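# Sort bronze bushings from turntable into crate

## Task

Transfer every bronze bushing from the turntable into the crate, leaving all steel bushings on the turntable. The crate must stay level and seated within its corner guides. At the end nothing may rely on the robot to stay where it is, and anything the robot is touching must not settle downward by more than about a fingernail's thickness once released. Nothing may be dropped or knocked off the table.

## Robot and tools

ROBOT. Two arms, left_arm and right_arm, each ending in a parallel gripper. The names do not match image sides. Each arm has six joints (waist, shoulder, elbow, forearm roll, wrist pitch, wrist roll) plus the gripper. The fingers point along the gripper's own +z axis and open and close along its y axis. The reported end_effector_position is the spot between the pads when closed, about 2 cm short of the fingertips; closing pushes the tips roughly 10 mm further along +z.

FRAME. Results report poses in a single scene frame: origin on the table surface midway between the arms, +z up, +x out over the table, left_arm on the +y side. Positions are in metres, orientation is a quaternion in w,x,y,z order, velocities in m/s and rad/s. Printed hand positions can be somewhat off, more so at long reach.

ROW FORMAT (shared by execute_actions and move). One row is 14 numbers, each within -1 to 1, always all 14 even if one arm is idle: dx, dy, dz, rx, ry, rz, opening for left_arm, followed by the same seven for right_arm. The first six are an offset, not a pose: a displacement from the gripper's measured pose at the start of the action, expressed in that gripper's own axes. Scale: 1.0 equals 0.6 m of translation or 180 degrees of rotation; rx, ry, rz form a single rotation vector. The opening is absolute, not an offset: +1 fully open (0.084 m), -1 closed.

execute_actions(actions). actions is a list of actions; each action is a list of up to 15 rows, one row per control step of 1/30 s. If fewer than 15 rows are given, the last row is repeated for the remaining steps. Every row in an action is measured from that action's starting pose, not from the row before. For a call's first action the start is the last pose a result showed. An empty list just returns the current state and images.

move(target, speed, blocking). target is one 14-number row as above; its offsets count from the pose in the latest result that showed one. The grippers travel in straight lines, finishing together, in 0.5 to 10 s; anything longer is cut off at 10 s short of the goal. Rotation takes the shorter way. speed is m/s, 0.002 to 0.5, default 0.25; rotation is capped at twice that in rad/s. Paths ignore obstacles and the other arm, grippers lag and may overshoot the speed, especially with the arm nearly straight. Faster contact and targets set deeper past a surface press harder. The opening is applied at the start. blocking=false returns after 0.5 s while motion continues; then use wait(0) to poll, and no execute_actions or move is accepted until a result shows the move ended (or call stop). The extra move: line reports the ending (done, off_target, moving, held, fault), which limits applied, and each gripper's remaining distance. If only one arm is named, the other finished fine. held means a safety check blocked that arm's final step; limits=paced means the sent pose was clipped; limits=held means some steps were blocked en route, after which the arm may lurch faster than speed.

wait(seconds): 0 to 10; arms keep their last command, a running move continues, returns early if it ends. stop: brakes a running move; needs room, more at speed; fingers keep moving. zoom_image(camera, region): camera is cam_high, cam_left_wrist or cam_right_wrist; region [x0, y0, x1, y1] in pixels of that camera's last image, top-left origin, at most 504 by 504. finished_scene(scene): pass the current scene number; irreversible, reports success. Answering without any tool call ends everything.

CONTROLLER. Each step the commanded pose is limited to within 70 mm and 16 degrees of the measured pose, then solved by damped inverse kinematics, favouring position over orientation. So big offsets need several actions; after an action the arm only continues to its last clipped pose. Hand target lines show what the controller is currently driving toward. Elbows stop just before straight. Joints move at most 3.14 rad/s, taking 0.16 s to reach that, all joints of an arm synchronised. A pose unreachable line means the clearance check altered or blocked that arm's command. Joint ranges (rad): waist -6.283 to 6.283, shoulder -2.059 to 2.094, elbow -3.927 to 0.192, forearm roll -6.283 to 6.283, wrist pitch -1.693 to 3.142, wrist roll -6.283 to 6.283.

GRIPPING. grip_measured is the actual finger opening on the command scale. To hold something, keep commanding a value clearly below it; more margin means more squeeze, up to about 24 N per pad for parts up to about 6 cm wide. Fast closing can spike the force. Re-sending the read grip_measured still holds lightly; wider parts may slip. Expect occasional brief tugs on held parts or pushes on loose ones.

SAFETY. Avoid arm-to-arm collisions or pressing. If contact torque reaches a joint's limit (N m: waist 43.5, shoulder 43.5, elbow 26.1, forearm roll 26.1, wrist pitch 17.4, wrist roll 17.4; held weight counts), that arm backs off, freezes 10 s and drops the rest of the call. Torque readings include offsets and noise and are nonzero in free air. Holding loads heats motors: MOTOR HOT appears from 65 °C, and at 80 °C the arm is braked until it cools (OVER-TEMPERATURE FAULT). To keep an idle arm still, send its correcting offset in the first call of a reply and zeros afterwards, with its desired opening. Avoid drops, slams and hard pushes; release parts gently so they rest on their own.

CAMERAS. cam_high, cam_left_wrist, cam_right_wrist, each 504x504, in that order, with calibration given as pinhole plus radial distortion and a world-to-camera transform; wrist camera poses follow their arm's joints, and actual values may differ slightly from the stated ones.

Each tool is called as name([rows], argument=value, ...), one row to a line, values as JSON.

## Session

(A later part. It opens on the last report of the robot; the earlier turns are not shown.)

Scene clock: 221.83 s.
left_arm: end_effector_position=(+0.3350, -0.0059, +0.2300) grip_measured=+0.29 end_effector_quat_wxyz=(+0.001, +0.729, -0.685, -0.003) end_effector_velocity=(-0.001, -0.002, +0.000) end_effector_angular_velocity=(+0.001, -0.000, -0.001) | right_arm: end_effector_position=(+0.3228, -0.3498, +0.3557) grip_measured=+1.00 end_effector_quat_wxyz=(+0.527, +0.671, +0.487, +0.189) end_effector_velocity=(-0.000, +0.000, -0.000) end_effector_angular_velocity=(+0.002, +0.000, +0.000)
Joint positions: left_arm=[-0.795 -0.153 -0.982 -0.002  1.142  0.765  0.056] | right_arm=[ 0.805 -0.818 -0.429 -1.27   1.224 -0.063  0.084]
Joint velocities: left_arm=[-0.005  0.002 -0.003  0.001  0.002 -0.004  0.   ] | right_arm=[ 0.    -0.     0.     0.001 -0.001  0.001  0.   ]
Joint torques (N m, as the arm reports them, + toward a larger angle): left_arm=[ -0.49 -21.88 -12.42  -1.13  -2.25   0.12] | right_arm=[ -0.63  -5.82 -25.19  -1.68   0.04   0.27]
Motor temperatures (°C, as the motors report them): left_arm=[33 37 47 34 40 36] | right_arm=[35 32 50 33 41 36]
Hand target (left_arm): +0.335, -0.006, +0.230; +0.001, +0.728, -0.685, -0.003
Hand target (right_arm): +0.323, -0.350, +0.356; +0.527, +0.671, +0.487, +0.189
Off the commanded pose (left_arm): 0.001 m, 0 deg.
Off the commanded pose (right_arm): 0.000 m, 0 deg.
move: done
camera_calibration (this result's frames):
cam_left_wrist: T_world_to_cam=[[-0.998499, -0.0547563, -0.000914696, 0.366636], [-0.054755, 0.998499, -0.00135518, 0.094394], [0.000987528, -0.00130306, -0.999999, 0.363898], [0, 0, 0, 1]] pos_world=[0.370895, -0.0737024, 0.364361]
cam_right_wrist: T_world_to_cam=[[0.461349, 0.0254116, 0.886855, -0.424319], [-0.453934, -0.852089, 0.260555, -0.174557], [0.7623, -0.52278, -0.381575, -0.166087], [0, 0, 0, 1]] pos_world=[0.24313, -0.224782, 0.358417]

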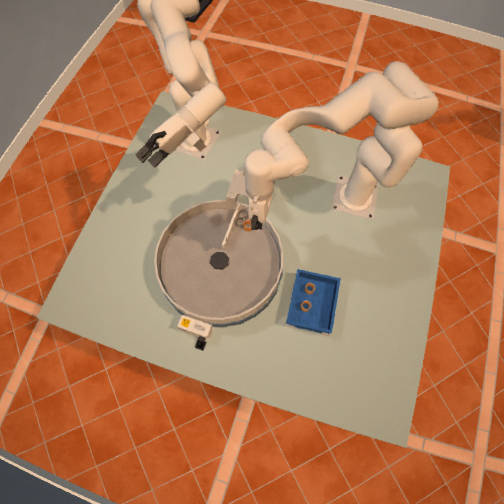

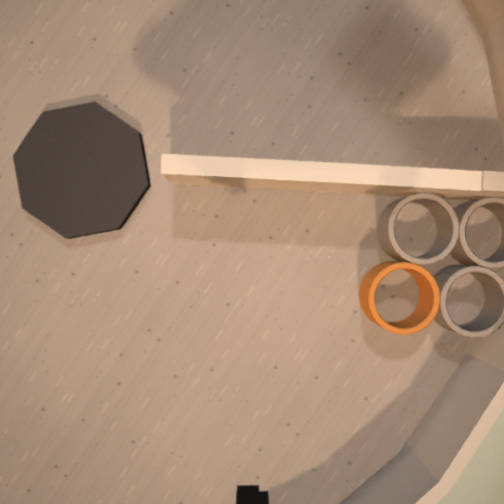

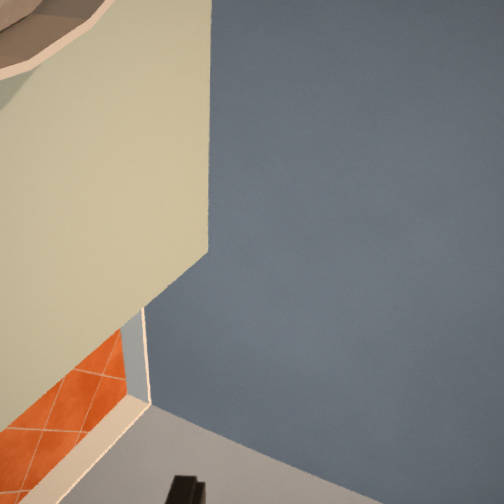

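move(target=[0.033,0.04,0.18,0,0,0,0.3,0,0,0,0,0,0,1])

move(target=[0,0,0.07,0,0,0,0.3,0,0,0,0,0,0,1], speed=0.04)

move(target=[0.048,0,0,0,0,0,0.3,0,0,0,0,0,0,1], speed=0.04)

move(target=[0,0,0,0,0,0,-1,0,0,0,0,0,0,1])

move(target=[0,0,-0.2,0,0,0,-1,0,0,0,0,0,0,1], speed=0.1)

move(target=[-0.49,-0.29,0,0,0,0,-1,0,0,0,0,0,0,1])

Scene clock: 239.50 s.
left_arm: end_effector_position=(+0.3118, -0.0273, +0.1228) grip_measured=+0.29 end_effector_quat_wxyz=(+0.001, +0.729, -0.685, -0.003) end_effector_velocity=(-0.001, +0.001, -0.004) end_effector_angular_velocity=(+0.005, +0.004, +0.002) | right_arm: end_effector_position=(+0.3228, -0.3498, +0.3557) grip_measured=+1.00 end_effector_quat_wxyz=(+0.527, +0.671, +0.487, +0.189) end_effector_velocity=(+0.000, +0.000, +0.000) end_effector_angular_velocity=(-0.000, -0.000, +0.001)
Joint positions: left_arm=[-0.869 -0.019 -0.798 -0.004  0.823  0.693  0.056] | right_arm=[ 0.805 -0.818 -0.429 -1.27   1.224 -0.063  0.084]
Joint velocities: left_arm=[ 0.     0.007  0.004  0.001 -0.004 -0.001 -0.   ] | right_arm=[ 0.     0.    -0.001 -0.001 -0.    -0.     0.   ]
Joint torques (N m, as the arm reports them, + toward a larger angle): left_arm=[ -0.12 -24.24 -11.22  -1.35  -2.2    0.02] | right_arm=[ -0.46  -5.82 -25.39  -1.56   0.06   0.34]
Motor temperatures (°C, as the motors report them): left_arm=[33 37 48 34 39 36] | right_arm=[35 32 50 33 41 36]
Hand target (left_arm): +0.312, -0.027, +0.122; +0.001, +0.729, -0.685, -0.003
Hand target (right_arm): +0.323, -0.350, +0.356; +0.527, +0.671, +0.487, +0.189
Off the commanded pose (left_arm): 0.001 m, 0 deg.
Off the commanded pose (right_arm): 0.000 m, 0 deg.
move: done
camera_calibration (this result's frames):
cam_left_wrist: T_world_to_cam=[[-0.998514, -0.0544768, -0.00149975, 0.342336], [-0.0544728, 0.998512, -0.00262069, 0.114396], [0.00164028, -0.0025351, -0.999995, 0.256447], [0, 0, 0, 1]] pos_world=[0.347638, -0.0949266, 0.25726]
cam_right_wrist: T_world_to_cam=[[0.461349, 0.0254118, 0.886855, -0.424319], [-0.453934, -0.852089, 0.260556, -0.174557], [0.7623, -0.52278, -0.381575, -0.166087], [0, 0, 0, 1]] pos_world=[0.24313, -0.224782, 0.358417]

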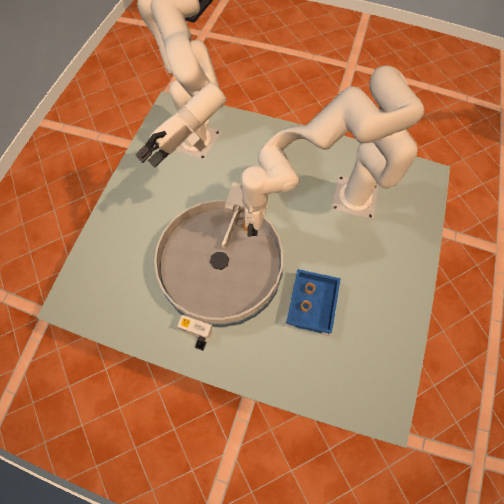

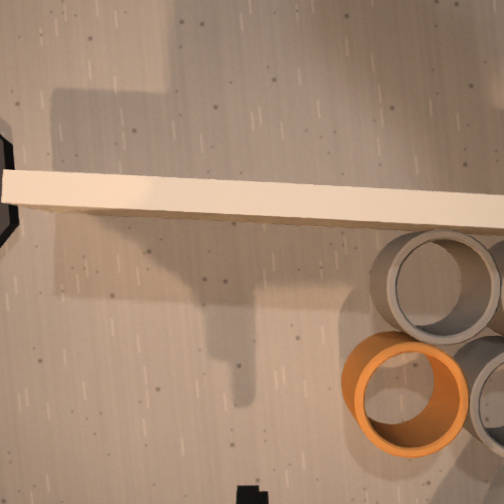

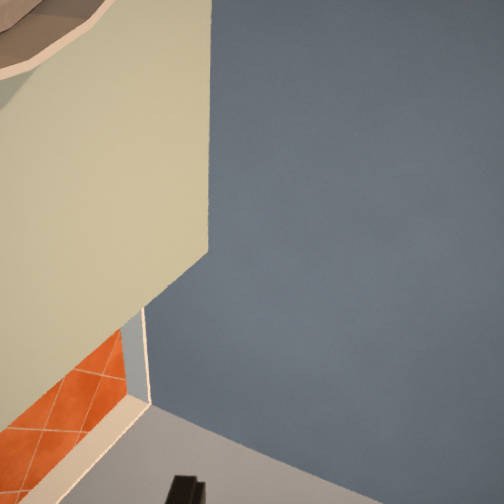

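Scene clock: 240.87 s.
left_arm: end_effector_position=(+0.3121, -0.0267, +0.0810) grip_measured=+0.28 end_effector_quat_wxyz=(+0.001, +0.729, -0.685, -0.003) end_effector_velocity=(-0.001, -0.000, -0.002) end_effector_angular_velocity=(+0.000, +0.001, -0.002) | right_arm: end_effector_position=(+0.3228, -0.3498, +0.3557) grip_measured=+1.00 end_effector_quat_wxyz=(+0.527, +0.671, +0.487, +0.189) end_effector_velocity=(+0.000, -0.000, +0.000) end_effector_angular_velocity=(+0.001, -0.001, -0.001)
Joint positions: left_arm=[-0.867  0.067 -0.759 -0.004  0.698  0.694  0.056] | right_arm=[ 0.805 -0.818 -0.429 -1.27   1.224 -0.063  0.084]
Joint velocities: left_arm=[-0.001  0.003  0.002 -0.    -0.005  0.001 -0.   ] | right_arm=[-0.    -0.    -0.001 -0.     0.001  0.001  0.   ]
Joint torques (N m, as the arm reports them, + toward a larger angle): left_arm=[ -7.8  -22.97 -10.67  -3.66  -3.02  -0.24] | right_arm=[ -0.49  -5.83 -25.39  -1.55  -0.02   0.35]
Motor temperatures (°C, as the motors report them): left_arm=[33 37 47 34 39 36] | right_arm=[35 32 50 33 41 36]
Hand target (left_arm): +0.312, -0.027, +0.081; +0.001, +0.729, -0.685, -0.003
Hand target (right_arm): +0.323, -0.350, +0.356; +0.527, +0.671, +0.487, +0.189
Off the commanded pose (left_arm): 0.001 m, 0 deg.
Off the commanded pose (right_arm): 0.000 m, 0 deg.
move: done
camera_calibration (this result's frames):
cam_left_wrist: T_world_to_cam=[[-0.998472, -0.055231, -0.00163895, 0.342548], [-0.0552274, 0.998471, -0.00217136, 0.113878], [0.00175637, -0.00207753, -0.999996, 0.21466], [0, 0, 0, 1]] pos_world=[0.347937, -0.0943387, 0.215468]
cam_right_wrist: T_world_to_cam=[[0.461349, 0.0254116, 0.886855, -0.424319], [-0.453934, -0.852089, 0.260555, -0.174557], [0.7623, -0.52278, -0.381575, -0.166087], [0, 0, 0, 1]] pos_world=[0.24313, -0.224782, 0.358417]

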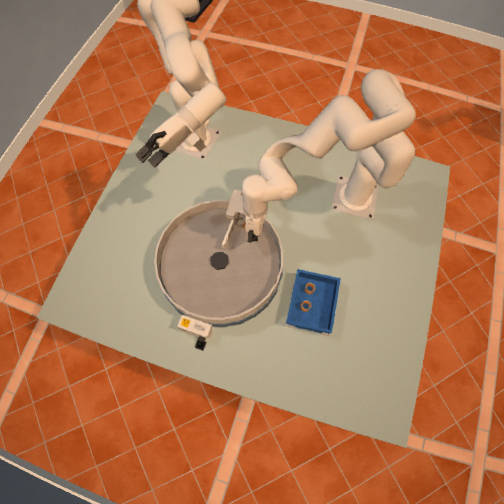

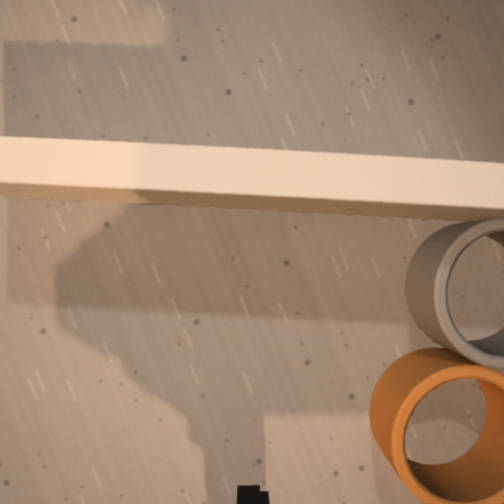

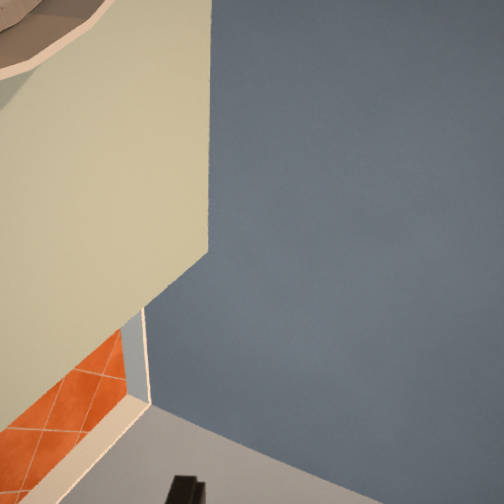

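Scene clock: 242.93 s.
left_arm: end_effector_position=(+0.3173, -0.0541, +0.0824) grip_measured=-0.10 end_effector_quat_wxyz=(+0.001, +0.731, -0.683, -0.001) end_effector_velocity=(-0.001, +0.002, -0.002) end_effector_angular_velocity=(+0.003, +0.004, +0.003) | right_arm: end_effector_position=(+0.3228, -0.3498, +0.3557) grip_measured=+1.00 end_effector_quat_wxyz=(+0.527, +0.671, +0.487, +0.189) end_effector_velocity=(+0.000, -0.000, -0.000) end_effector_angular_velocity=(-0.001, -0.000, -0.001)
Joint positions: left_arm=[-0.901  0.132 -0.847 -0.002  0.716  0.653  0.04 ] | right_arm=[ 0.805 -0.818 -0.429 -1.27   1.224 -0.063  0.084]
Joint velocities: left_arm=[ 0.002  0.     0.004 -0.001  0.001 -0.001 -0.001] | right_arm=[-0.     0.001 -0.    -0.001  0.001  0.001  0.   ]
Joint torques (N m, as the arm reports them, + toward a larger angle): left_arm=[-15.43 -20.21  -5.11  -5.28   1.64  -0.22] | right_arm=[ -0.99  -5.71 -25.32  -1.5    0.1    0.17]
Motor temperatures (°C, as the motors report them): left_arm=[33 37 47 34 40 36] | right_arm=[35 32 50 33 41 36]
Hand target (left_arm): +0.314, -0.055, +0.081; +0.001, +0.729, -0.685, -0.003
Hand target (right_arm): +0.323, -0.350, +0.356; +0.527, +0.671, +0.487, +0.189
Off the commanded pose (left_arm): 0.004 m, 0 deg.
Off the commanded pose (right_arm): 0.000 m, 0 deg.
move: off_target (left_arm)
camera_calibration (this result's frames):
cam_left_wrist: T_world_to_cam=[[-0.998141, -0.0607322, -0.00515044, 0.346141], [-0.0607099, 0.998146, -0.00436811, 0.143478], [0.00540618, -0.0040473, -0.999977, 0.214642], [0, 0, 0, 1]] pos_world=[0.353047, -0.121321, 0.217047]
cam_right_wrist: T_world_to_cam=[[0.461349, 0.0254116, 0.886855, -0.424319], [-0.453934, -0.852088, 0.260556, -0.174557], [0.7623, -0.522781, -0.381575, -0.166087], [0, 0, 0, 1]] pos_world=[0.24313, -0.224782, 0.358417]

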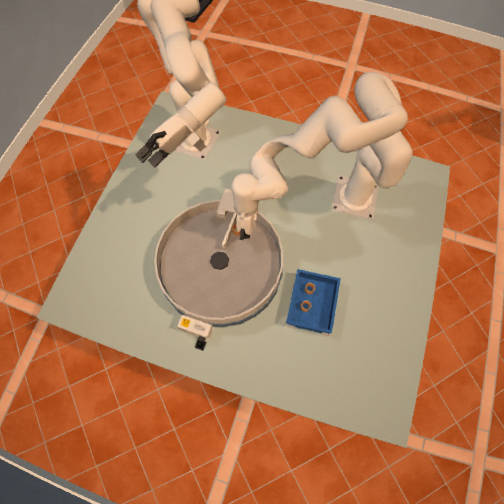

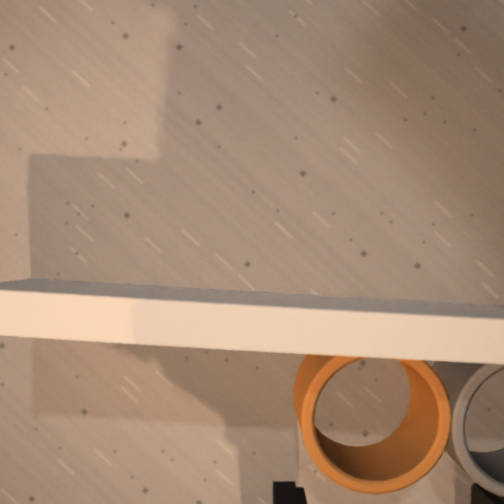

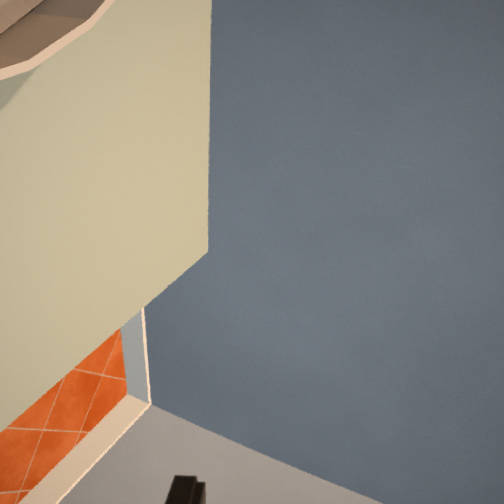

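Scene clock: 243.50 s.
left_arm: end_effector_position=(+0.3169, -0.0541, +0.0821) grip_measured=-1.00 end_effector_quat_wxyz=(+0.001, +0.731, -0.683, -0.001) end_effector_velocity=(+0.003, -0.001, +0.002) end_effector_angular_velocity=(-0.005, -0.005, +0.002) | right_arm: end_effector_position=(+0.3228, -0.3498, +0.3557) grip_measured=+1.00 end_effector_quat_wxyz=(+0.527, +0.671, +0.487, +0.189) end_effector_velocity=(+0.000, +0.000, +0.000) end_effector_angular_velocity=(+0.000, -0.001, +0.001)
Joint positions: left_arm=[-0.902  0.133 -0.846 -0.002  0.716  0.653  0.   ] | right_arm=[ 0.805 -0.818 -0.429 -1.27   1.224 -0.063  0.084]
Joint velocities: left_arm=[ 0.004 -0.001 -0.004  0.002 -0.002 -0.     0.   ] | right_arm=[-0.    -0.    -0.    -0.001 -0.001  0.     0.   ]
Joint torques (N m, as the arm reports them, + toward a larger angle): left_arm=[  0.08 -27.06 -10.96  -1.2   -1.99   0.27] | right_arm=[ -0.59  -5.99 -25.33  -1.6   -0.13   0.17]
Motor temperatures (°C, as the motors report them): left_arm=[33 37 47 34 40 36] | right_arm=[35 32 50 33 41 36]
Hand target (left_arm): +0.317, -0.054, +0.082; +0.001, +0.731, -0.683, -0.001
Hand target (right_arm): +0.323, -0.350, +0.356; +0.527, +0.671, +0.487, +0.189
Off the commanded pose (left_arm): 0.001 m, 0 deg.
Off the commanded pose (right_arm): 0.000 m, 0 deg.
move: done
camera_calibration (this result's frames):
cam_left_wrist: T_world_to_cam=[[-0.998168, -0.0603445, -0.00445888, 0.345676], [-0.060328, 0.998172, -0.00376276, 0.14326], [0.00467779, -0.00348687, -0.999983, 0.214634], [0, 0, 0, 1]] pos_world=[0.352681, -0.12139, 0.216711]
cam_right_wrist: T_world_to_cam=[[0.461349, 0.0254115, 0.886855, -0.424319], [-0.453934, -0.852088, 0.260555, -0.174557], [0.7623, -0.522781, -0.381575, -0.166087], [0, 0, 0, 1]] pos_world=[0.24313, -0.224782, 0.358417]

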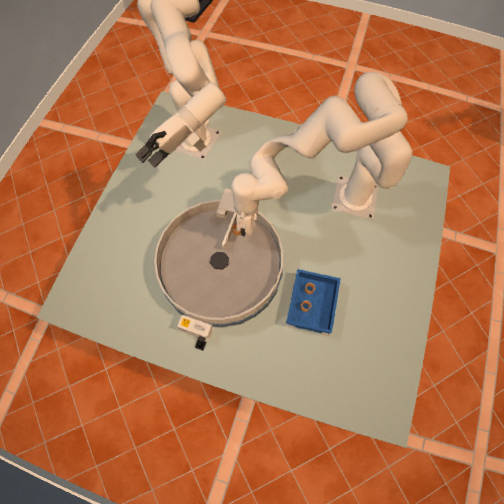

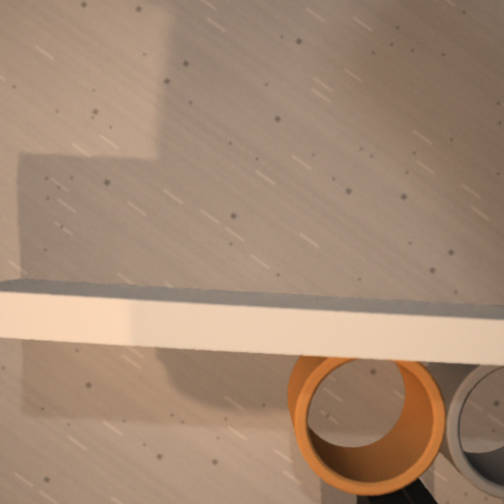

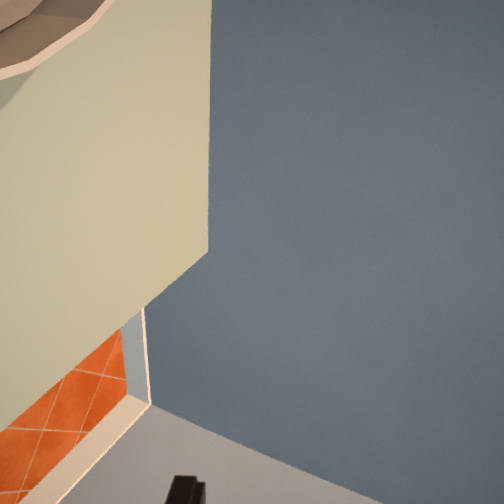

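Scene clock: 245.10 s.
left_arm: end_effector_position=(+0.3171, -0.0537, +0.2014) grip_measured=-1.00 end_effector_quat_wxyz=(+0.000, +0.731, -0.683, -0.002) end_effector_velocity=(-0.000, +0.000, +0.002) end_effector_angular_velocity=(+0.001, +0.002, -0.000) | right_arm: end_effector_position=(+0.3228, -0.3498, +0.3557) grip_measured=+1.00 end_effector_quat_wxyz=(+0.527, +0.671, +0.487, +0.189) end_effector_velocity=(+0.000, +0.000, +0.000) end_effector_angular_velocity=(+0.001, -0.001, +0.000)
Joint positions: left_arm=[-0.901 -0.057 -1.    -0.001  1.06   0.653  0.   ] | right_arm=[ 0.805 -0.818 -0.429 -1.27   1.224 -0.063  0.084]
Joint velocities: left_arm=[ 0.    -0.001 -0.005 -0.001  0.008  0.001  0.   ] | right_arm=[ 0.    -0.    -0.001  0.    -0.    -0.     0.   ]
Joint torques (N m, as the arm reports them, + toward a larger angle): left_arm=[  0.36 -24.49 -12.72  -1.09  -2.24   0.02] | right_arm=[ -0.37  -5.91 -25.51  -1.63   0.01   0.39]
Motor temperatures (°C, as the motors report them): left_arm=[33 37 47 34 40 36] | right_arm=[35 32 50 33 41 36]
Hand target (left_arm): +0.317, -0.054, +0.202; +0.000, +0.731, -0.683, -0.001
Hand target (right_arm): +0.323, -0.350, +0.356; +0.527, +0.671, +0.487, +0.189
Off the commanded pose (left_arm): 0.001 m, 0 deg.
Off the commanded pose (right_arm): 0.000 m, 0 deg.
move: done
camera_calibration (this result's frames):
cam_left_wrist: T_world_to_cam=[[-0.998143, -0.0607686, -0.00412962, 0.346334], [-0.0607576, 0.998149, -0.00274069, 0.14323], [0.00428852, -0.00248469, -0.999988, 0.334151], [0, 0, 0, 1]] pos_world=[0.35296, -0.121089, 0.33597]
cam_right_wrist: T_world_to_cam=[[0.461349, 0.0254114, 0.886855, -0.424319], [-0.453934, -0.852088, 0.260556, -0.174557], [0.7623, -0.522781, -0.381575, -0.166087], [0, 0, 0, 1]] pos_world=[0.24313, -0.224782, 0.358417]

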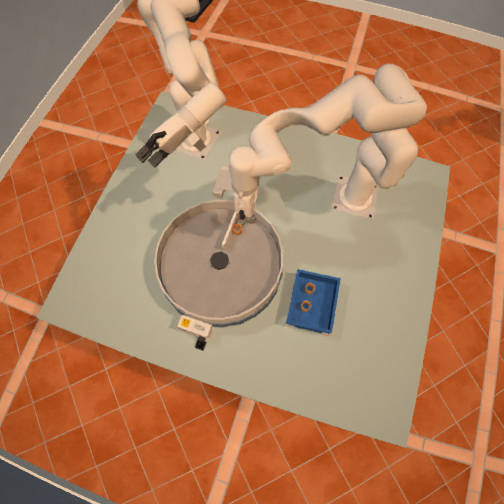

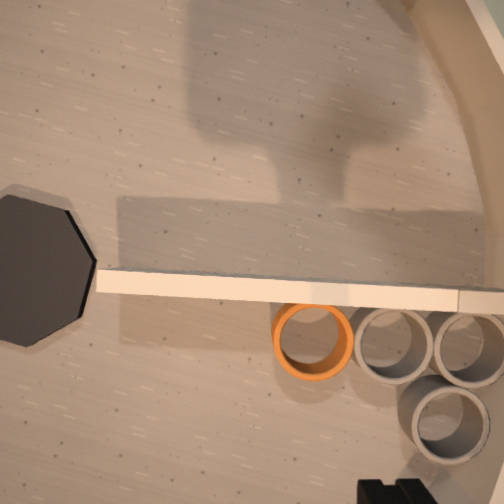

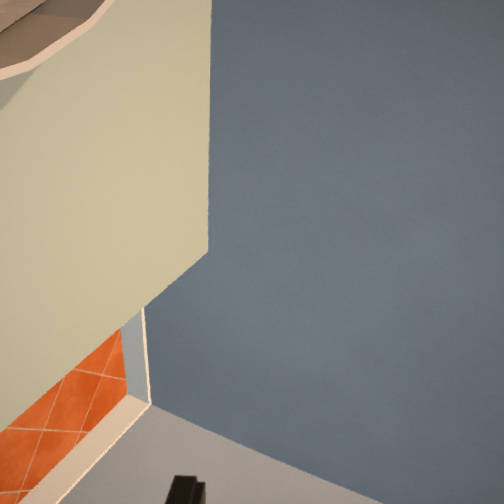

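Scene clock: 247.00 s.
left_arm: end_effector_position=(+0.4704, +0.2507, +0.2012) grip_measured=-1.00 end_effector_quat_wxyz=(+0.000, +0.731, -0.683, -0.002) end_effector_velocity=(+0.001, +0.003, -0.000) end_effector_angular_velocity=(-0.000, +0.003, +0.002) | right_arm: end_effector_position=(+0.3228, -0.3498, +0.3557) grip_measured=+1.00 end_effector_quat_wxyz=(+0.527, +0.671, +0.487, +0.189) end_effector_velocity=(+0.000, -0.000, +0.000) end_effector_angular_velocity=(+0.000, -0.001, -0.001)
Joint positions: left_arm=[-0.125 -0.051 -1.006  0.003  1.061  1.427  0.   ] | right_arm=[ 0.805 -0.818 -0.429 -1.27   1.224 -0.063  0.084]
Joint velocities: left_arm=[ 0.006  0.004 -0.004 -0.     0.003  0.004  0.   ] | right_arm=[ 0.     0.    -0.001 -0.001  0.001  0.001  0.   ]
Joint torques (N m, as the arm reports them, + toward a larger angle): left_arm=[  0.21 -25.53 -12.22  -1.36  -2.28   0.08] | right_arm=[ -0.61  -6.04 -25.36  -1.73   0.04   0.34]
Motor temperatures (°C, as the motors report them): left_arm=[33 37 47 34 40 36] | right_arm=[35 32 50 33 41 36]
Hand target (left_arm): +0.471, +0.251, +0.201; +0.000, +0.731, -0.683, -0.002
Hand target (right_arm): +0.323, -0.350, +0.356; +0.527, +0.671, +0.487, +0.189
Off the commanded pose (left_arm): 0.001 m, 0 deg.
Off the commanded pose (right_arm): 0.000 m, 0 deg.
move: done
camera_calibration (this result's frames):
cam_left_wrist: T_world_to_cam=[[-0.998178, -0.0602273, -0.00358069, 0.517662], [-0.0602213, 0.998183, -0.00176339, -0.151736], [0.00368038, -0.00154454, -0.999992, 0.334106], [0, 0, 0, 1]] pos_world=[0.506351, 0.183154, 0.335689]
cam_right_wrist: T_world_to_cam=[[0.461349, 0.0254114, 0.886855, -0.424319], [-0.453934, -0.852088, 0.260555, -0.174557], [0.7623, -0.522781, -0.381575, -0.166087], [0, 0, 0, 1]] pos_world=[0.24313, -0.224782, 0.358417]

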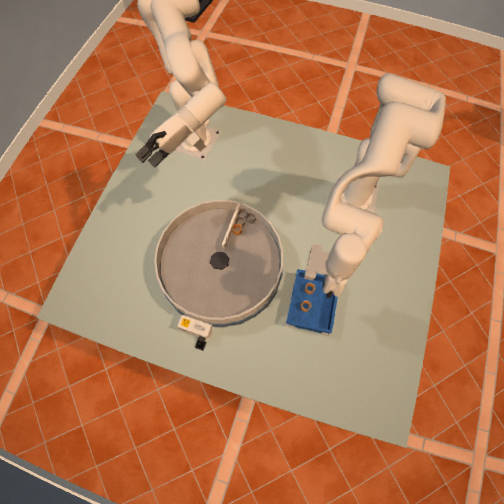

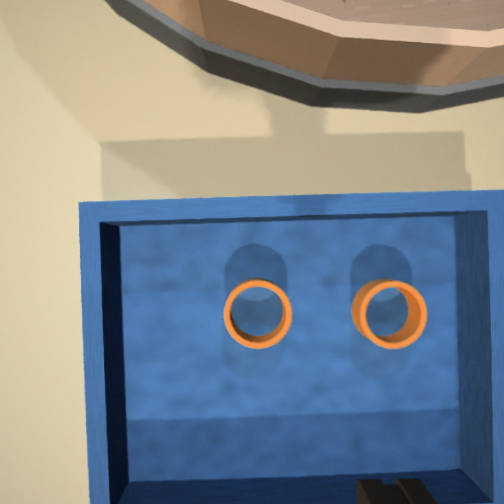

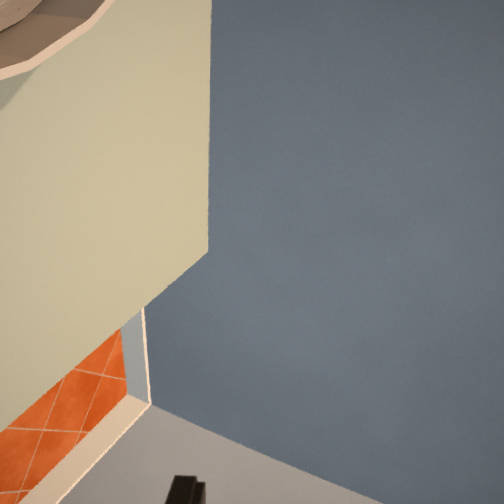

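move(target=[0.49,0.26,0.13,0,0,0,0.3,0,0,0,0,0,0,1])

move(target=[0,0,0.07,0,0,0,0.3,0,0,0,0,0,0,1], speed=0.04)

move(target=[0.053,0,0,0,0,0,0.3,0,0,0,0,0,0,1], speed=0.04)

move(target=[0,0,0,0,0,0,-1,0,0,0,0,0,0,1])

move(target=[0,0,-0.2,0,0,0,-1,0,0,0,0,0,0,1], speed=0.1)

move(target=[-0.52,-0.27,0,0,0,0,-1,0,0,0,0,0,0,1])

Scene clock: 261.27 s.
left_arm: end_effector_position=(+0.3347, -0.0526, +0.1236) grip_measured=+0.29 end_effector_quat_wxyz=(+0.000, +0.731, -0.683, -0.002) end_effector_velocity=(-0.001, -0.002, -0.001) end_effector_angular_velocity=(+0.001, -0.000, -0.001) | right_arm: end_effector_position=(+0.3228, -0.3498, +0.3557) grip_measured=+1.00 end_effector_quat_wxyz=(+0.527, +0.671, +0.487, +0.189) end_effector_velocity=(-0.000, -0.000, +0.000) end_effector_angular_velocity=(-0.002, +0.000, +0.001)
Joint positions: left_arm=[-0.871  0.085 -0.926 -0.001  0.844  0.684  0.056] | right_arm=[ 0.805 -0.818 -0.429 -1.27   1.224 -0.063  0.084]
Joint velocities: left_arm=[-0.005  0.005 -0.005  0.001 -0.    -0.005 -0.   ] | right_arm=[-0.    -0.001  0.    -0.001  0.    -0.001  0.   ]
Joint torques (N m, as the arm reports them, + toward a larger angle): left_arm=[  0.38 -27.18 -11.63  -1.35  -2.24   0.01] | right_arm=[ -0.99  -6.01 -25.43  -1.49   0.04   0.35]
Motor temperatures (°C, as the motors report them): left_arm=[33 37 48 34 40 36] | right_arm=[35 32 50 33 41 36]
Hand target (left_arm): +0.334, -0.053, +0.123; +0.000, +0.730, -0.683, -0.002
Hand target (right_arm): +0.323, -0.350, +0.356; +0.527, +0.671, +0.487, +0.189
Off the commanded pose (left_arm): 0.001 m, 0 deg.
Off the commanded pose (right_arm): 0.000 m, 0 deg.
move: done
camera_calibration (this result's frames):
cam_left_wrist: T_world_to_cam=[[-0.99816, -0.0604866, -0.00431333, 0.363692], [-0.0604733, 0.998165, -0.00315287, 0.142937], [0.00449612, -0.00288623, -0.999986, 0.256195], [0, 0, 0, 1]] pos_world=[0.370515, -0.119937, 0.258211]
cam_right_wrist: T_world_to_cam=[[0.461349, 0.0254112, 0.886855, -0.42432], [-0.453934, -0.852088, 0.260555, -0.174557], [0.7623, -0.522781, -0.381575, -0.166087], [0, 0, 0, 1]] pos_world=[0.24313, -0.224782, 0.358417]

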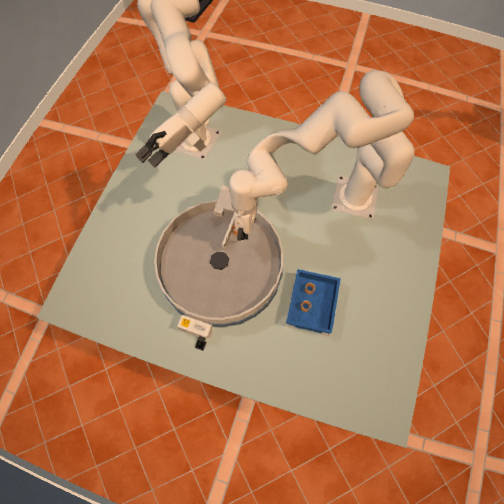

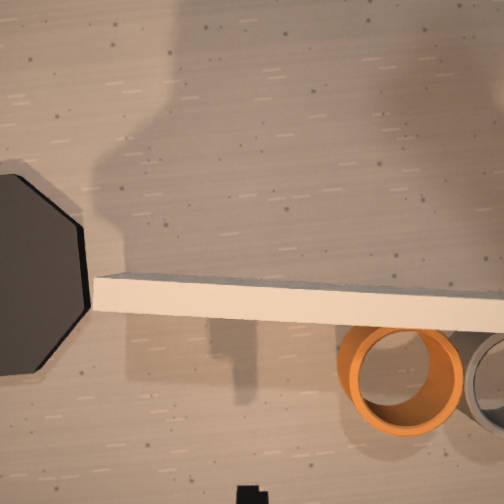

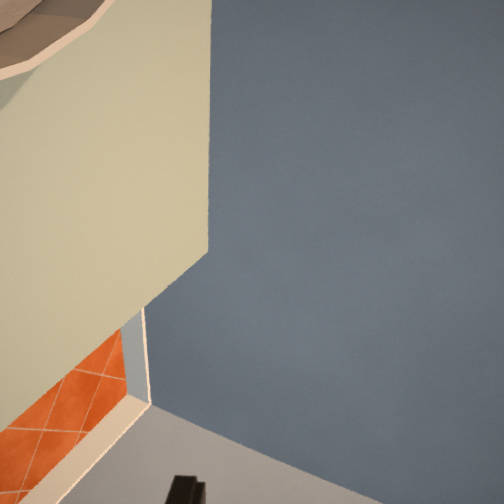

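Scene clock: 262.63 s.
left_arm: end_effector_position=(+0.3346, -0.0527, +0.0819) grip_measured=+0.29 end_effector_quat_wxyz=(+0.001, +0.731, -0.683, -0.001) end_effector_velocity=(+0.001, -0.000, -0.000) end_effector_angular_velocity=(-0.003, -0.002, +0.002) | right_arm: end_effector_position=(+0.3228, -0.3498, +0.3557) grip_measured=+1.00 end_effector_quat_wxyz=(+0.527, +0.671, +0.487, +0.189) end_effector_velocity=(+0.000, +0.000, +0.000) end_effector_angular_velocity=(-0.000, -0.001, +0.001)
Joint positions: left_arm=[-0.871  0.165 -0.889 -0.002  0.727  0.684  0.056] | right_arm=[ 0.805 -0.818 -0.429 -1.27   1.224 -0.063  0.084]
Joint velocities: left_arm=[ 0.001  0.002 -0.    -0.001 -0.006  0.     0.   ] | right_arm=[-0.     0.    -0.    -0.001 -0.001  0.     0.   ]
Joint torques (N m, as the arm reports them, + toward a larger angle): left_arm=[ -0.05 -27.86 -10.73  -1.15  -2.21   0.02] | right_arm=[ -0.68  -5.9  -25.44  -1.71  -0.06   0.36]
Motor temperatures (°C, as the motors report them): left_arm=[33 37 48 34 40 36] | right_arm=[35 32 50 33 41 36]
Hand target (left_arm): +0.335, -0.053, +0.082; +0.001, +0.731, -0.683, -0.002
Hand target (right_arm): +0.323, -0.350, +0.356; +0.527, +0.671, +0.487, +0.189
Off the commanded pose (left_arm): 0.000 m, 0 deg.
Off the commanded pose (right_arm): 0.000 m, 0 deg.
move: done
camera_calibration (this result's frames):
cam_left_wrist: T_world_to_cam=[[-0.998167, -0.0603558, -0.00443658, 0.363467], [-0.0603405, 0.998172, -0.00352136, 0.142936], [0.004641, -0.0032472, -0.999984, 0.214416], [0, 0, 0, 1]] pos_world=[0.37043, -0.120041, 0.216528]
cam_right_wrist: T_world_to_cam=[[0.461349, 0.0254113, 0.886855, -0.42432], [-0.453934, -0.852088, 0.260555, -0.174557], [0.7623, -0.522781, -0.381575, -0.166087], [0, 0, 0, 1]] pos_world=[0.24313, -0.224782, 0.358417]

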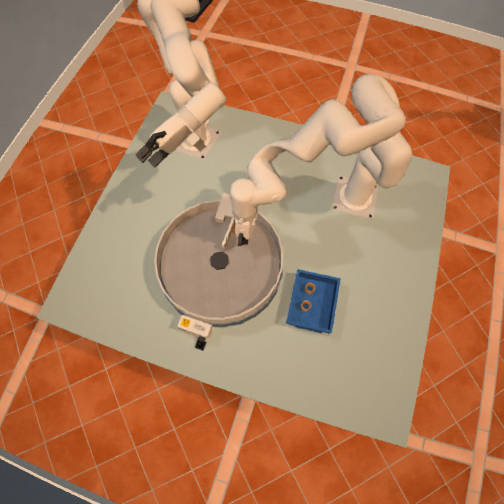

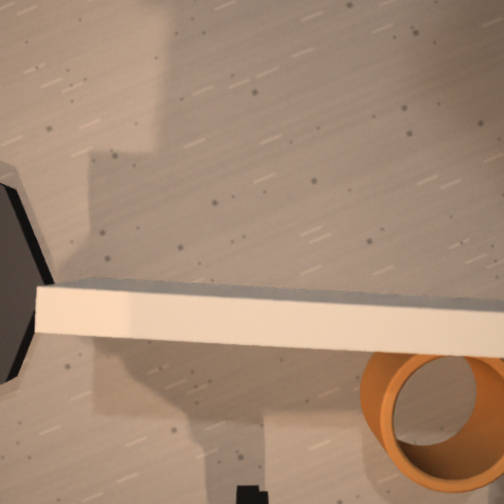

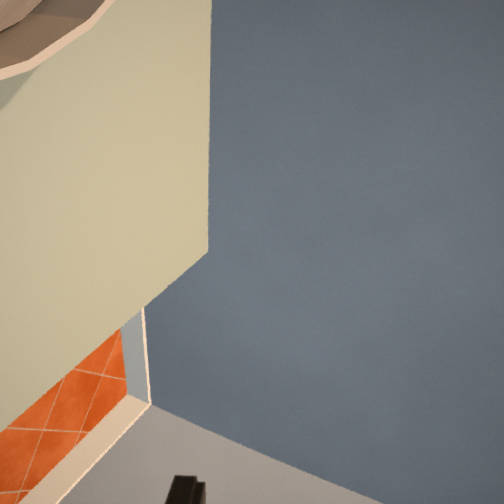

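Scene clock: 265.23 s.
left_arm: end_effector_position=(+0.3386, -0.0852, +0.0829) grip_measured=-0.23 end_effector_quat_wxyz=(+0.001, +0.731, -0.682, +0.001) end_effector_velocity=(-0.000, +0.000, -0.000) end_effector_angular_velocity=(+0.001, +0.000, -0.000) | right_arm: end_effector_position=(+0.3228, -0.3498, +0.3557) grip_measured=+1.00 end_effector_quat_wxyz=(+0.527, +0.671, +0.487, +0.189) end_effector_velocity=(+0.000, +0.001, +0.000) end_effector_angular_velocity=(+0.001, +0.000, +0.002)
Joint positions: left_arm=[-0.91   0.238 -0.991 -0.002  0.751  0.643  0.034] | right_arm=[ 0.805 -0.818 -0.429 -1.27   1.224 -0.063  0.084]
Joint velocities: left_arm=[-0.    -0.001  0.002  0.    -0.001  0.    -0.001] | right_arm=[-0.     0.    -0.     0.    -0.002 -0.001  0.   ]
Joint torques (N m, as the arm reports them, + toward a larger angle): left_arm=[-12.53 -23.29  -2.1   -4.19   5.31   0.13] | right_arm=[ -0.54  -6.01 -25.46  -1.59   0.24   0.29]
Motor temperatures (°C, as the motors report them): left_arm=[33 37 47 34 40 36] | right_arm=[35 32 50 33 41 36]
Hand target (left_arm): +0.337, -0.084, +0.082; +0.001, +0.731, -0.683, -0.001
Hand target (right_arm): +0.323, -0.350, +0.356; +0.527, +0.671, +0.487, +0.189
Off the commanded pose (left_arm): 0.002 m, 0 deg.
Off the commanded pose (right_arm): 0.000 m, 0 deg.
move: done
camera_calibration (this result's frames):
cam_left_wrist: T_world_to_cam=[[-0.998027, -0.0623032, -0.00782555, 0.36555], [-0.0622403, 0.998029, -0.00803912, 0.176601], [0.00831098, -0.00753619, -0.999937, 0.21365], [0, 0, 0, 1]] pos_world=[0.374045, -0.151868, 0.217917]
cam_right_wrist: T_world_to_cam=[[0.461349, 0.0254114, 0.886855, -0.42432], [-0.453934, -0.852088, 0.260555, -0.174557], [0.7623, -0.522781, -0.381575, -0.166087], [0, 0, 0, 1]] pos_world=[0.24313, -0.224782, 0.358417]

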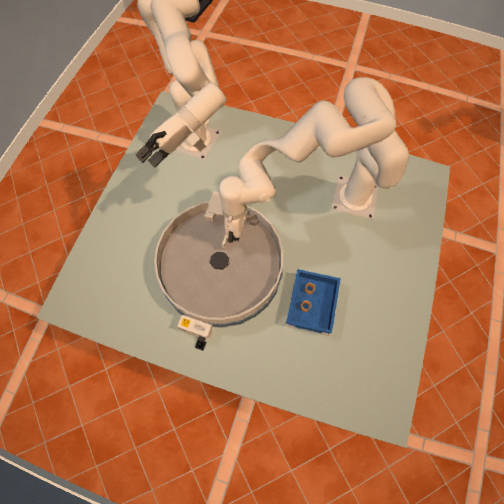

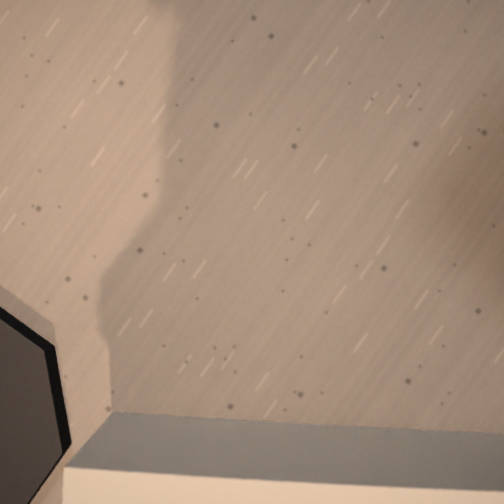

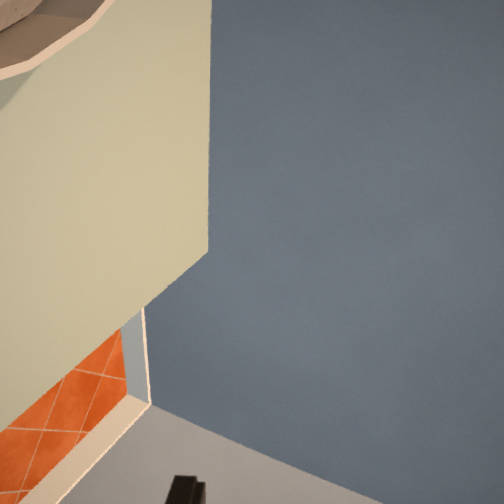

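Scene clock: 265.73 s.
left_arm: end_effector_position=(+0.3379, -0.0852, +0.0827) grip_measured=-0.30 end_effector_quat_wxyz=(+0.001, +0.731, -0.682, +0.001) end_effector_velocity=(+0.001, +0.000, -0.000) end_effector_angular_velocity=(+0.000, -0.000, +0.000) | right_arm: end_effector_position=(+0.3228, -0.3498, +0.3557) grip_measured=+1.00 end_effector_quat_wxyz=(+0.527, +0.671, +0.487, +0.189) end_effector_velocity=(-0.000, -0.000, +0.000) end_effector_angular_velocity=(+0.000, -0.001, -0.002)
Joint positions: left_arm=[-0.911  0.237 -0.99  -0.002  0.751  0.643  0.031] | right_arm=[ 0.805 -0.818 -0.429 -1.27   1.224 -0.063  0.084]
Joint velocities: left_arm=[ 0.002  0.001 -0.001  0.    -0.     0.001  0.   ] | right_arm=[ 0.     0.    -0.    -0.     0.002  0.002  0.   ]
Joint torques (N m, as the arm reports them, + toward a larger angle): left_arm=[ -7.72 -22.05  -4.4   -3.02   2.07   0.26] | right_arm=[ -0.63  -6.   -25.37  -1.52   0.01   0.31]
Motor temperatures (°C, as the motors report them): left_arm=[33 37 47 34 40 36] | right_arm=[35 32 51 33 41 36]
Hand target (left_arm): +0.339, -0.085, +0.083; +0.001, +0.731, -0.682, +0.001
Hand target (right_arm): +0.323, -0.350, +0.356; +0.527, +0.671, +0.487, +0.189
Off the commanded pose (left_arm): 0.001 m, 0 deg.
Off the commanded pose (right_arm): 0.000 m, 0 deg.
move: done
camera_calibration (this result's frames):
cam_left_wrist: T_world_to_cam=[[-0.998067, -0.0617601, -0.00689772, 0.364898], [-0.0617097, 0.998067, -0.007304, 0.176303], [0.00733549, -0.00686423, -0.99995, 0.213842], [0, 0, 0, 1]] pos_world=[0.373504, -0.151958, 0.217636]
cam_right_wrist: T_world_to_cam=[[0.461349, 0.0254114, 0.886855, -0.42432], [-0.453934, -0.852088, 0.260555, -0.174557], [0.7623, -0.522781, -0.381575, -0.166087], [0, 0, 0, 1]] pos_world=[0.24313, -0.224782, 0.358417]

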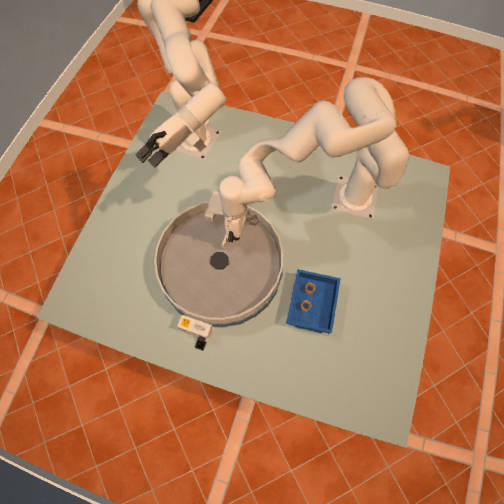

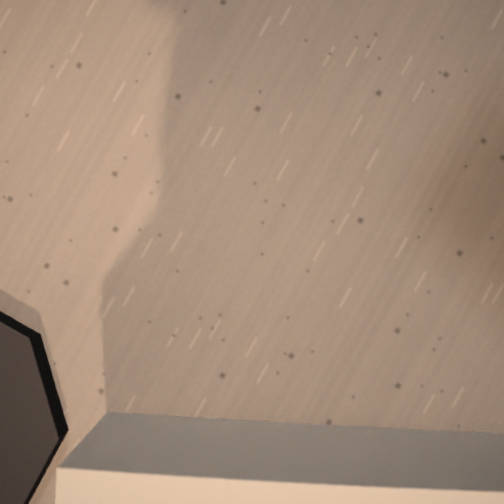

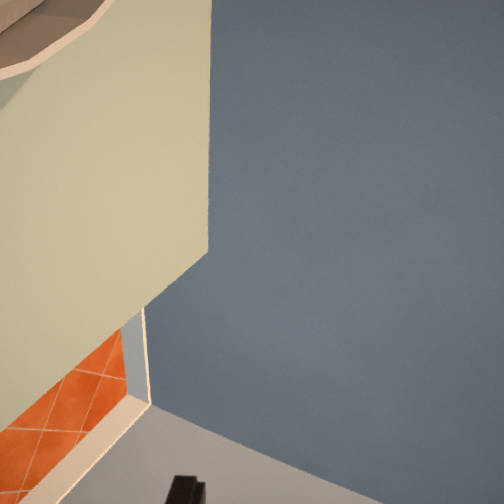

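Scene clock: 267.33 s.
left_arm: end_effector_position=(+0.3378, -0.0844, +0.2020) grip_measured=-0.29 end_effector_quat_wxyz=(+0.001, +0.731, -0.682, +0.000) end_effector_velocity=(+0.001, +0.001, +0.003) end_effector_angular_velocity=(+0.001, +0.001, +0.002) | right_arm: end_effector_position=(+0.3228, -0.3498, +0.3557) grip_measured=+1.00 end_effector_quat_wxyz=(+0.527, +0.671, +0.487, +0.189) end_effector_velocity=(+0.000, +0.000, +0.000) end_effector_angular_velocity=(+0.001, -0.001, +0.000)
Joint positions: left_arm=[-0.91   0.062 -1.138 -0.002  1.076  0.642  0.031] | right_arm=[ 0.805 -0.818 -0.429 -1.27   1.224 -0.063  0.084]
Joint velocities: left_arm=[ 0.002 -0.001 -0.006 -0.     0.008 -0.     0.   ] | right_arm=[ 0.     0.    -0.001 -0.    -0.     0.001  0.   ]
Joint torques (N m, as the arm reports them, + toward a larger angle): left_arm=[  0.08 -28.18 -12.56  -0.94  -2.3   -0.07] | right_arm=[ -0.66  -5.85 -25.24  -1.54   0.06   0.37]
Motor temperatures (°C, as the motors report them): left_arm=[33 37 47 34 40 36] | right_arm=[35 32 51 33 41 36]
Hand target (left_arm): +0.338, -0.085, +0.203; +0.001, +0.731, -0.682, +0.001
Hand target (right_arm): +0.323, -0.350, +0.356; +0.527, +0.671, +0.487, +0.189
Off the commanded pose (left_arm): 0.001 m, 0 deg.
Off the commanded pose (right_arm): 0.000 m, 0 deg.
move: done
camera_calibration (this result's frames):
cam_left_wrist: T_world_to_cam=[[-0.998045, -0.0621591, -0.00648713, 0.365513], [-0.062119, 0.998049, -0.00621051, 0.176243], [0.00686051, -0.0057954, -0.99996, 0.333379], [0, 0, 0, 1]] pos_world=[0.373459, -0.151247, 0.336831]
cam_right_wrist: T_world_to_cam=[[0.461349, 0.0254115, 0.886855, -0.424319], [-0.453934, -0.852088, 0.260555, -0.174557], [0.7623, -0.522781, -0.381575, -0.166087], [0, 0, 0, 1]] pos_world=[0.24313, -0.224783, 0.358417]

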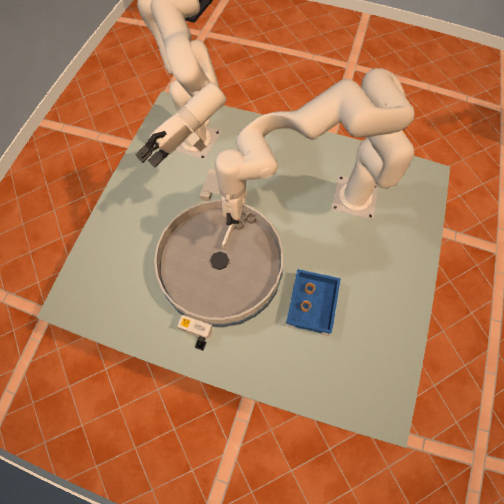

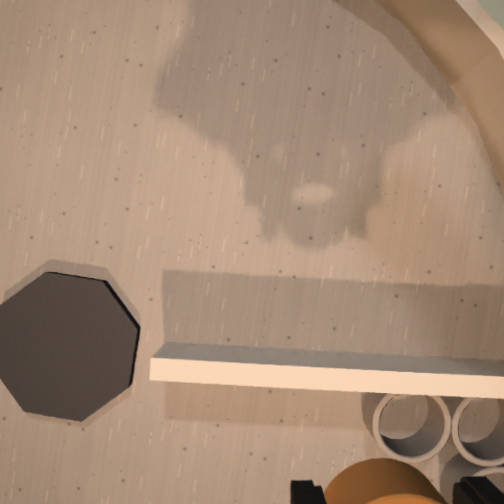

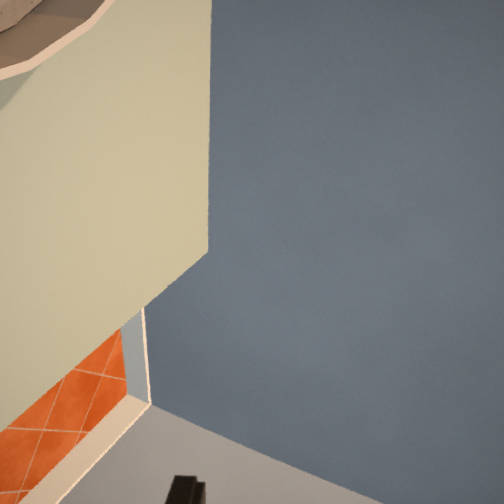

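Scene clock: 269.30 s.
left_arm: end_effector_position=(+0.4776, +0.2374, +0.2010) grip_measured=-0.29 end_effector_quat_wxyz=(+0.001, +0.731, -0.682, -0.000) end_effector_velocity=(+0.001, +0.002, +0.000) end_effector_angular_velocity=(+0.000, +0.001, +0.000) | right_arm: end_effector_position=(+0.3228, -0.3498, +0.3557) grip_measured=+1.00 end_effector_quat_wxyz=(+0.527, +0.671, +0.487, +0.189) end_effector_velocity=(+0.000, +0.000, +0.000) end_effector_angular_velocity=(-0.001, +0.000, +0.002)
Joint positions: left_arm=[-0.151 -0.025 -1.034 -0.001  1.06   1.401  0.031] | right_arm=[ 0.805 -0.818 -0.429 -1.27   1.224 -0.063  0.084]
Joint velocities: left_arm=[ 0.005  0.003 -0.004  0.     0.003  0.004 -0.   ] | right_arm=[-0.    -0.001 -0.    -0.001 -0.001 -0.002  0.   ]
Joint torques (N m, as the arm reports them, + toward a larger angle): left_arm=[ -0.06 -25.51 -12.09  -0.91  -2.3    0.08] | right_arm=[ -0.5   -6.07 -25.35  -1.59   0.16   0.34]
Motor temperatures (°C, as the motors report them): left_arm=[33 37 47 34 40 36] | right_arm=[35 32 51 33 41 36]
Hand target (left_arm): +0.478, +0.238, +0.201; +0.001, +0.731, -0.682, -0.000
Hand target (right_arm): +0.323, -0.350, +0.356; +0.527, +0.671, +0.487, +0.189
Off the commanded pose (left_arm): 0.001 m, 0 deg.
Off the commanded pose (right_arm): 0.000 m, 0 deg.
move: done
camera_calibration (this result's frames):
cam_left_wrist: T_world_to_cam=[[-0.998085, -0.0615723, -0.00590906, 0.524738], [-0.0615415, 0.998091, -0.00525562, -0.136661], [0.00622138, -0.00488191, -0.999969, 0.33345], [0, 0, 0, 1]] pos_world=[0.513248, 0.170337, 0.335822]
cam_right_wrist: T_world_to_cam=[[0.461349, 0.0254115, 0.886855, -0.424319], [-0.453934, -0.852088, 0.260555, -0.174557], [0.7623, -0.522781, -0.381575, -0.166087], [0, 0, 0, 1]] pos_world=[0.24313, -0.224783, 0.358417]

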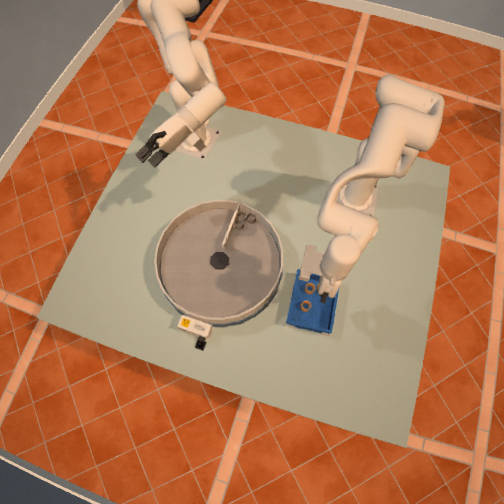

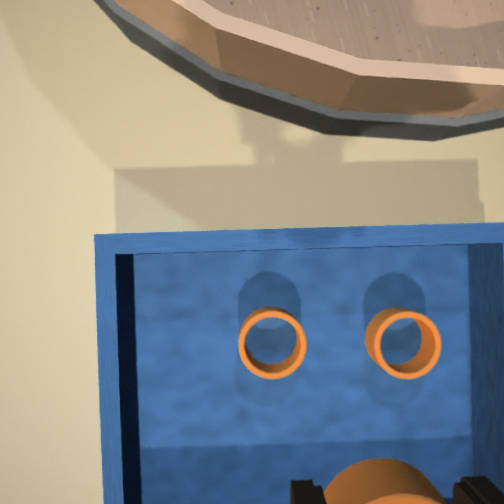

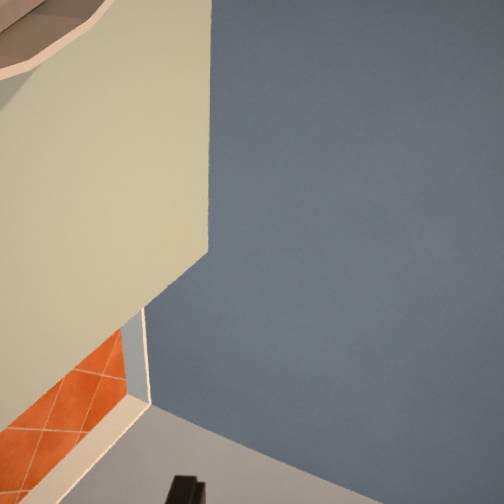

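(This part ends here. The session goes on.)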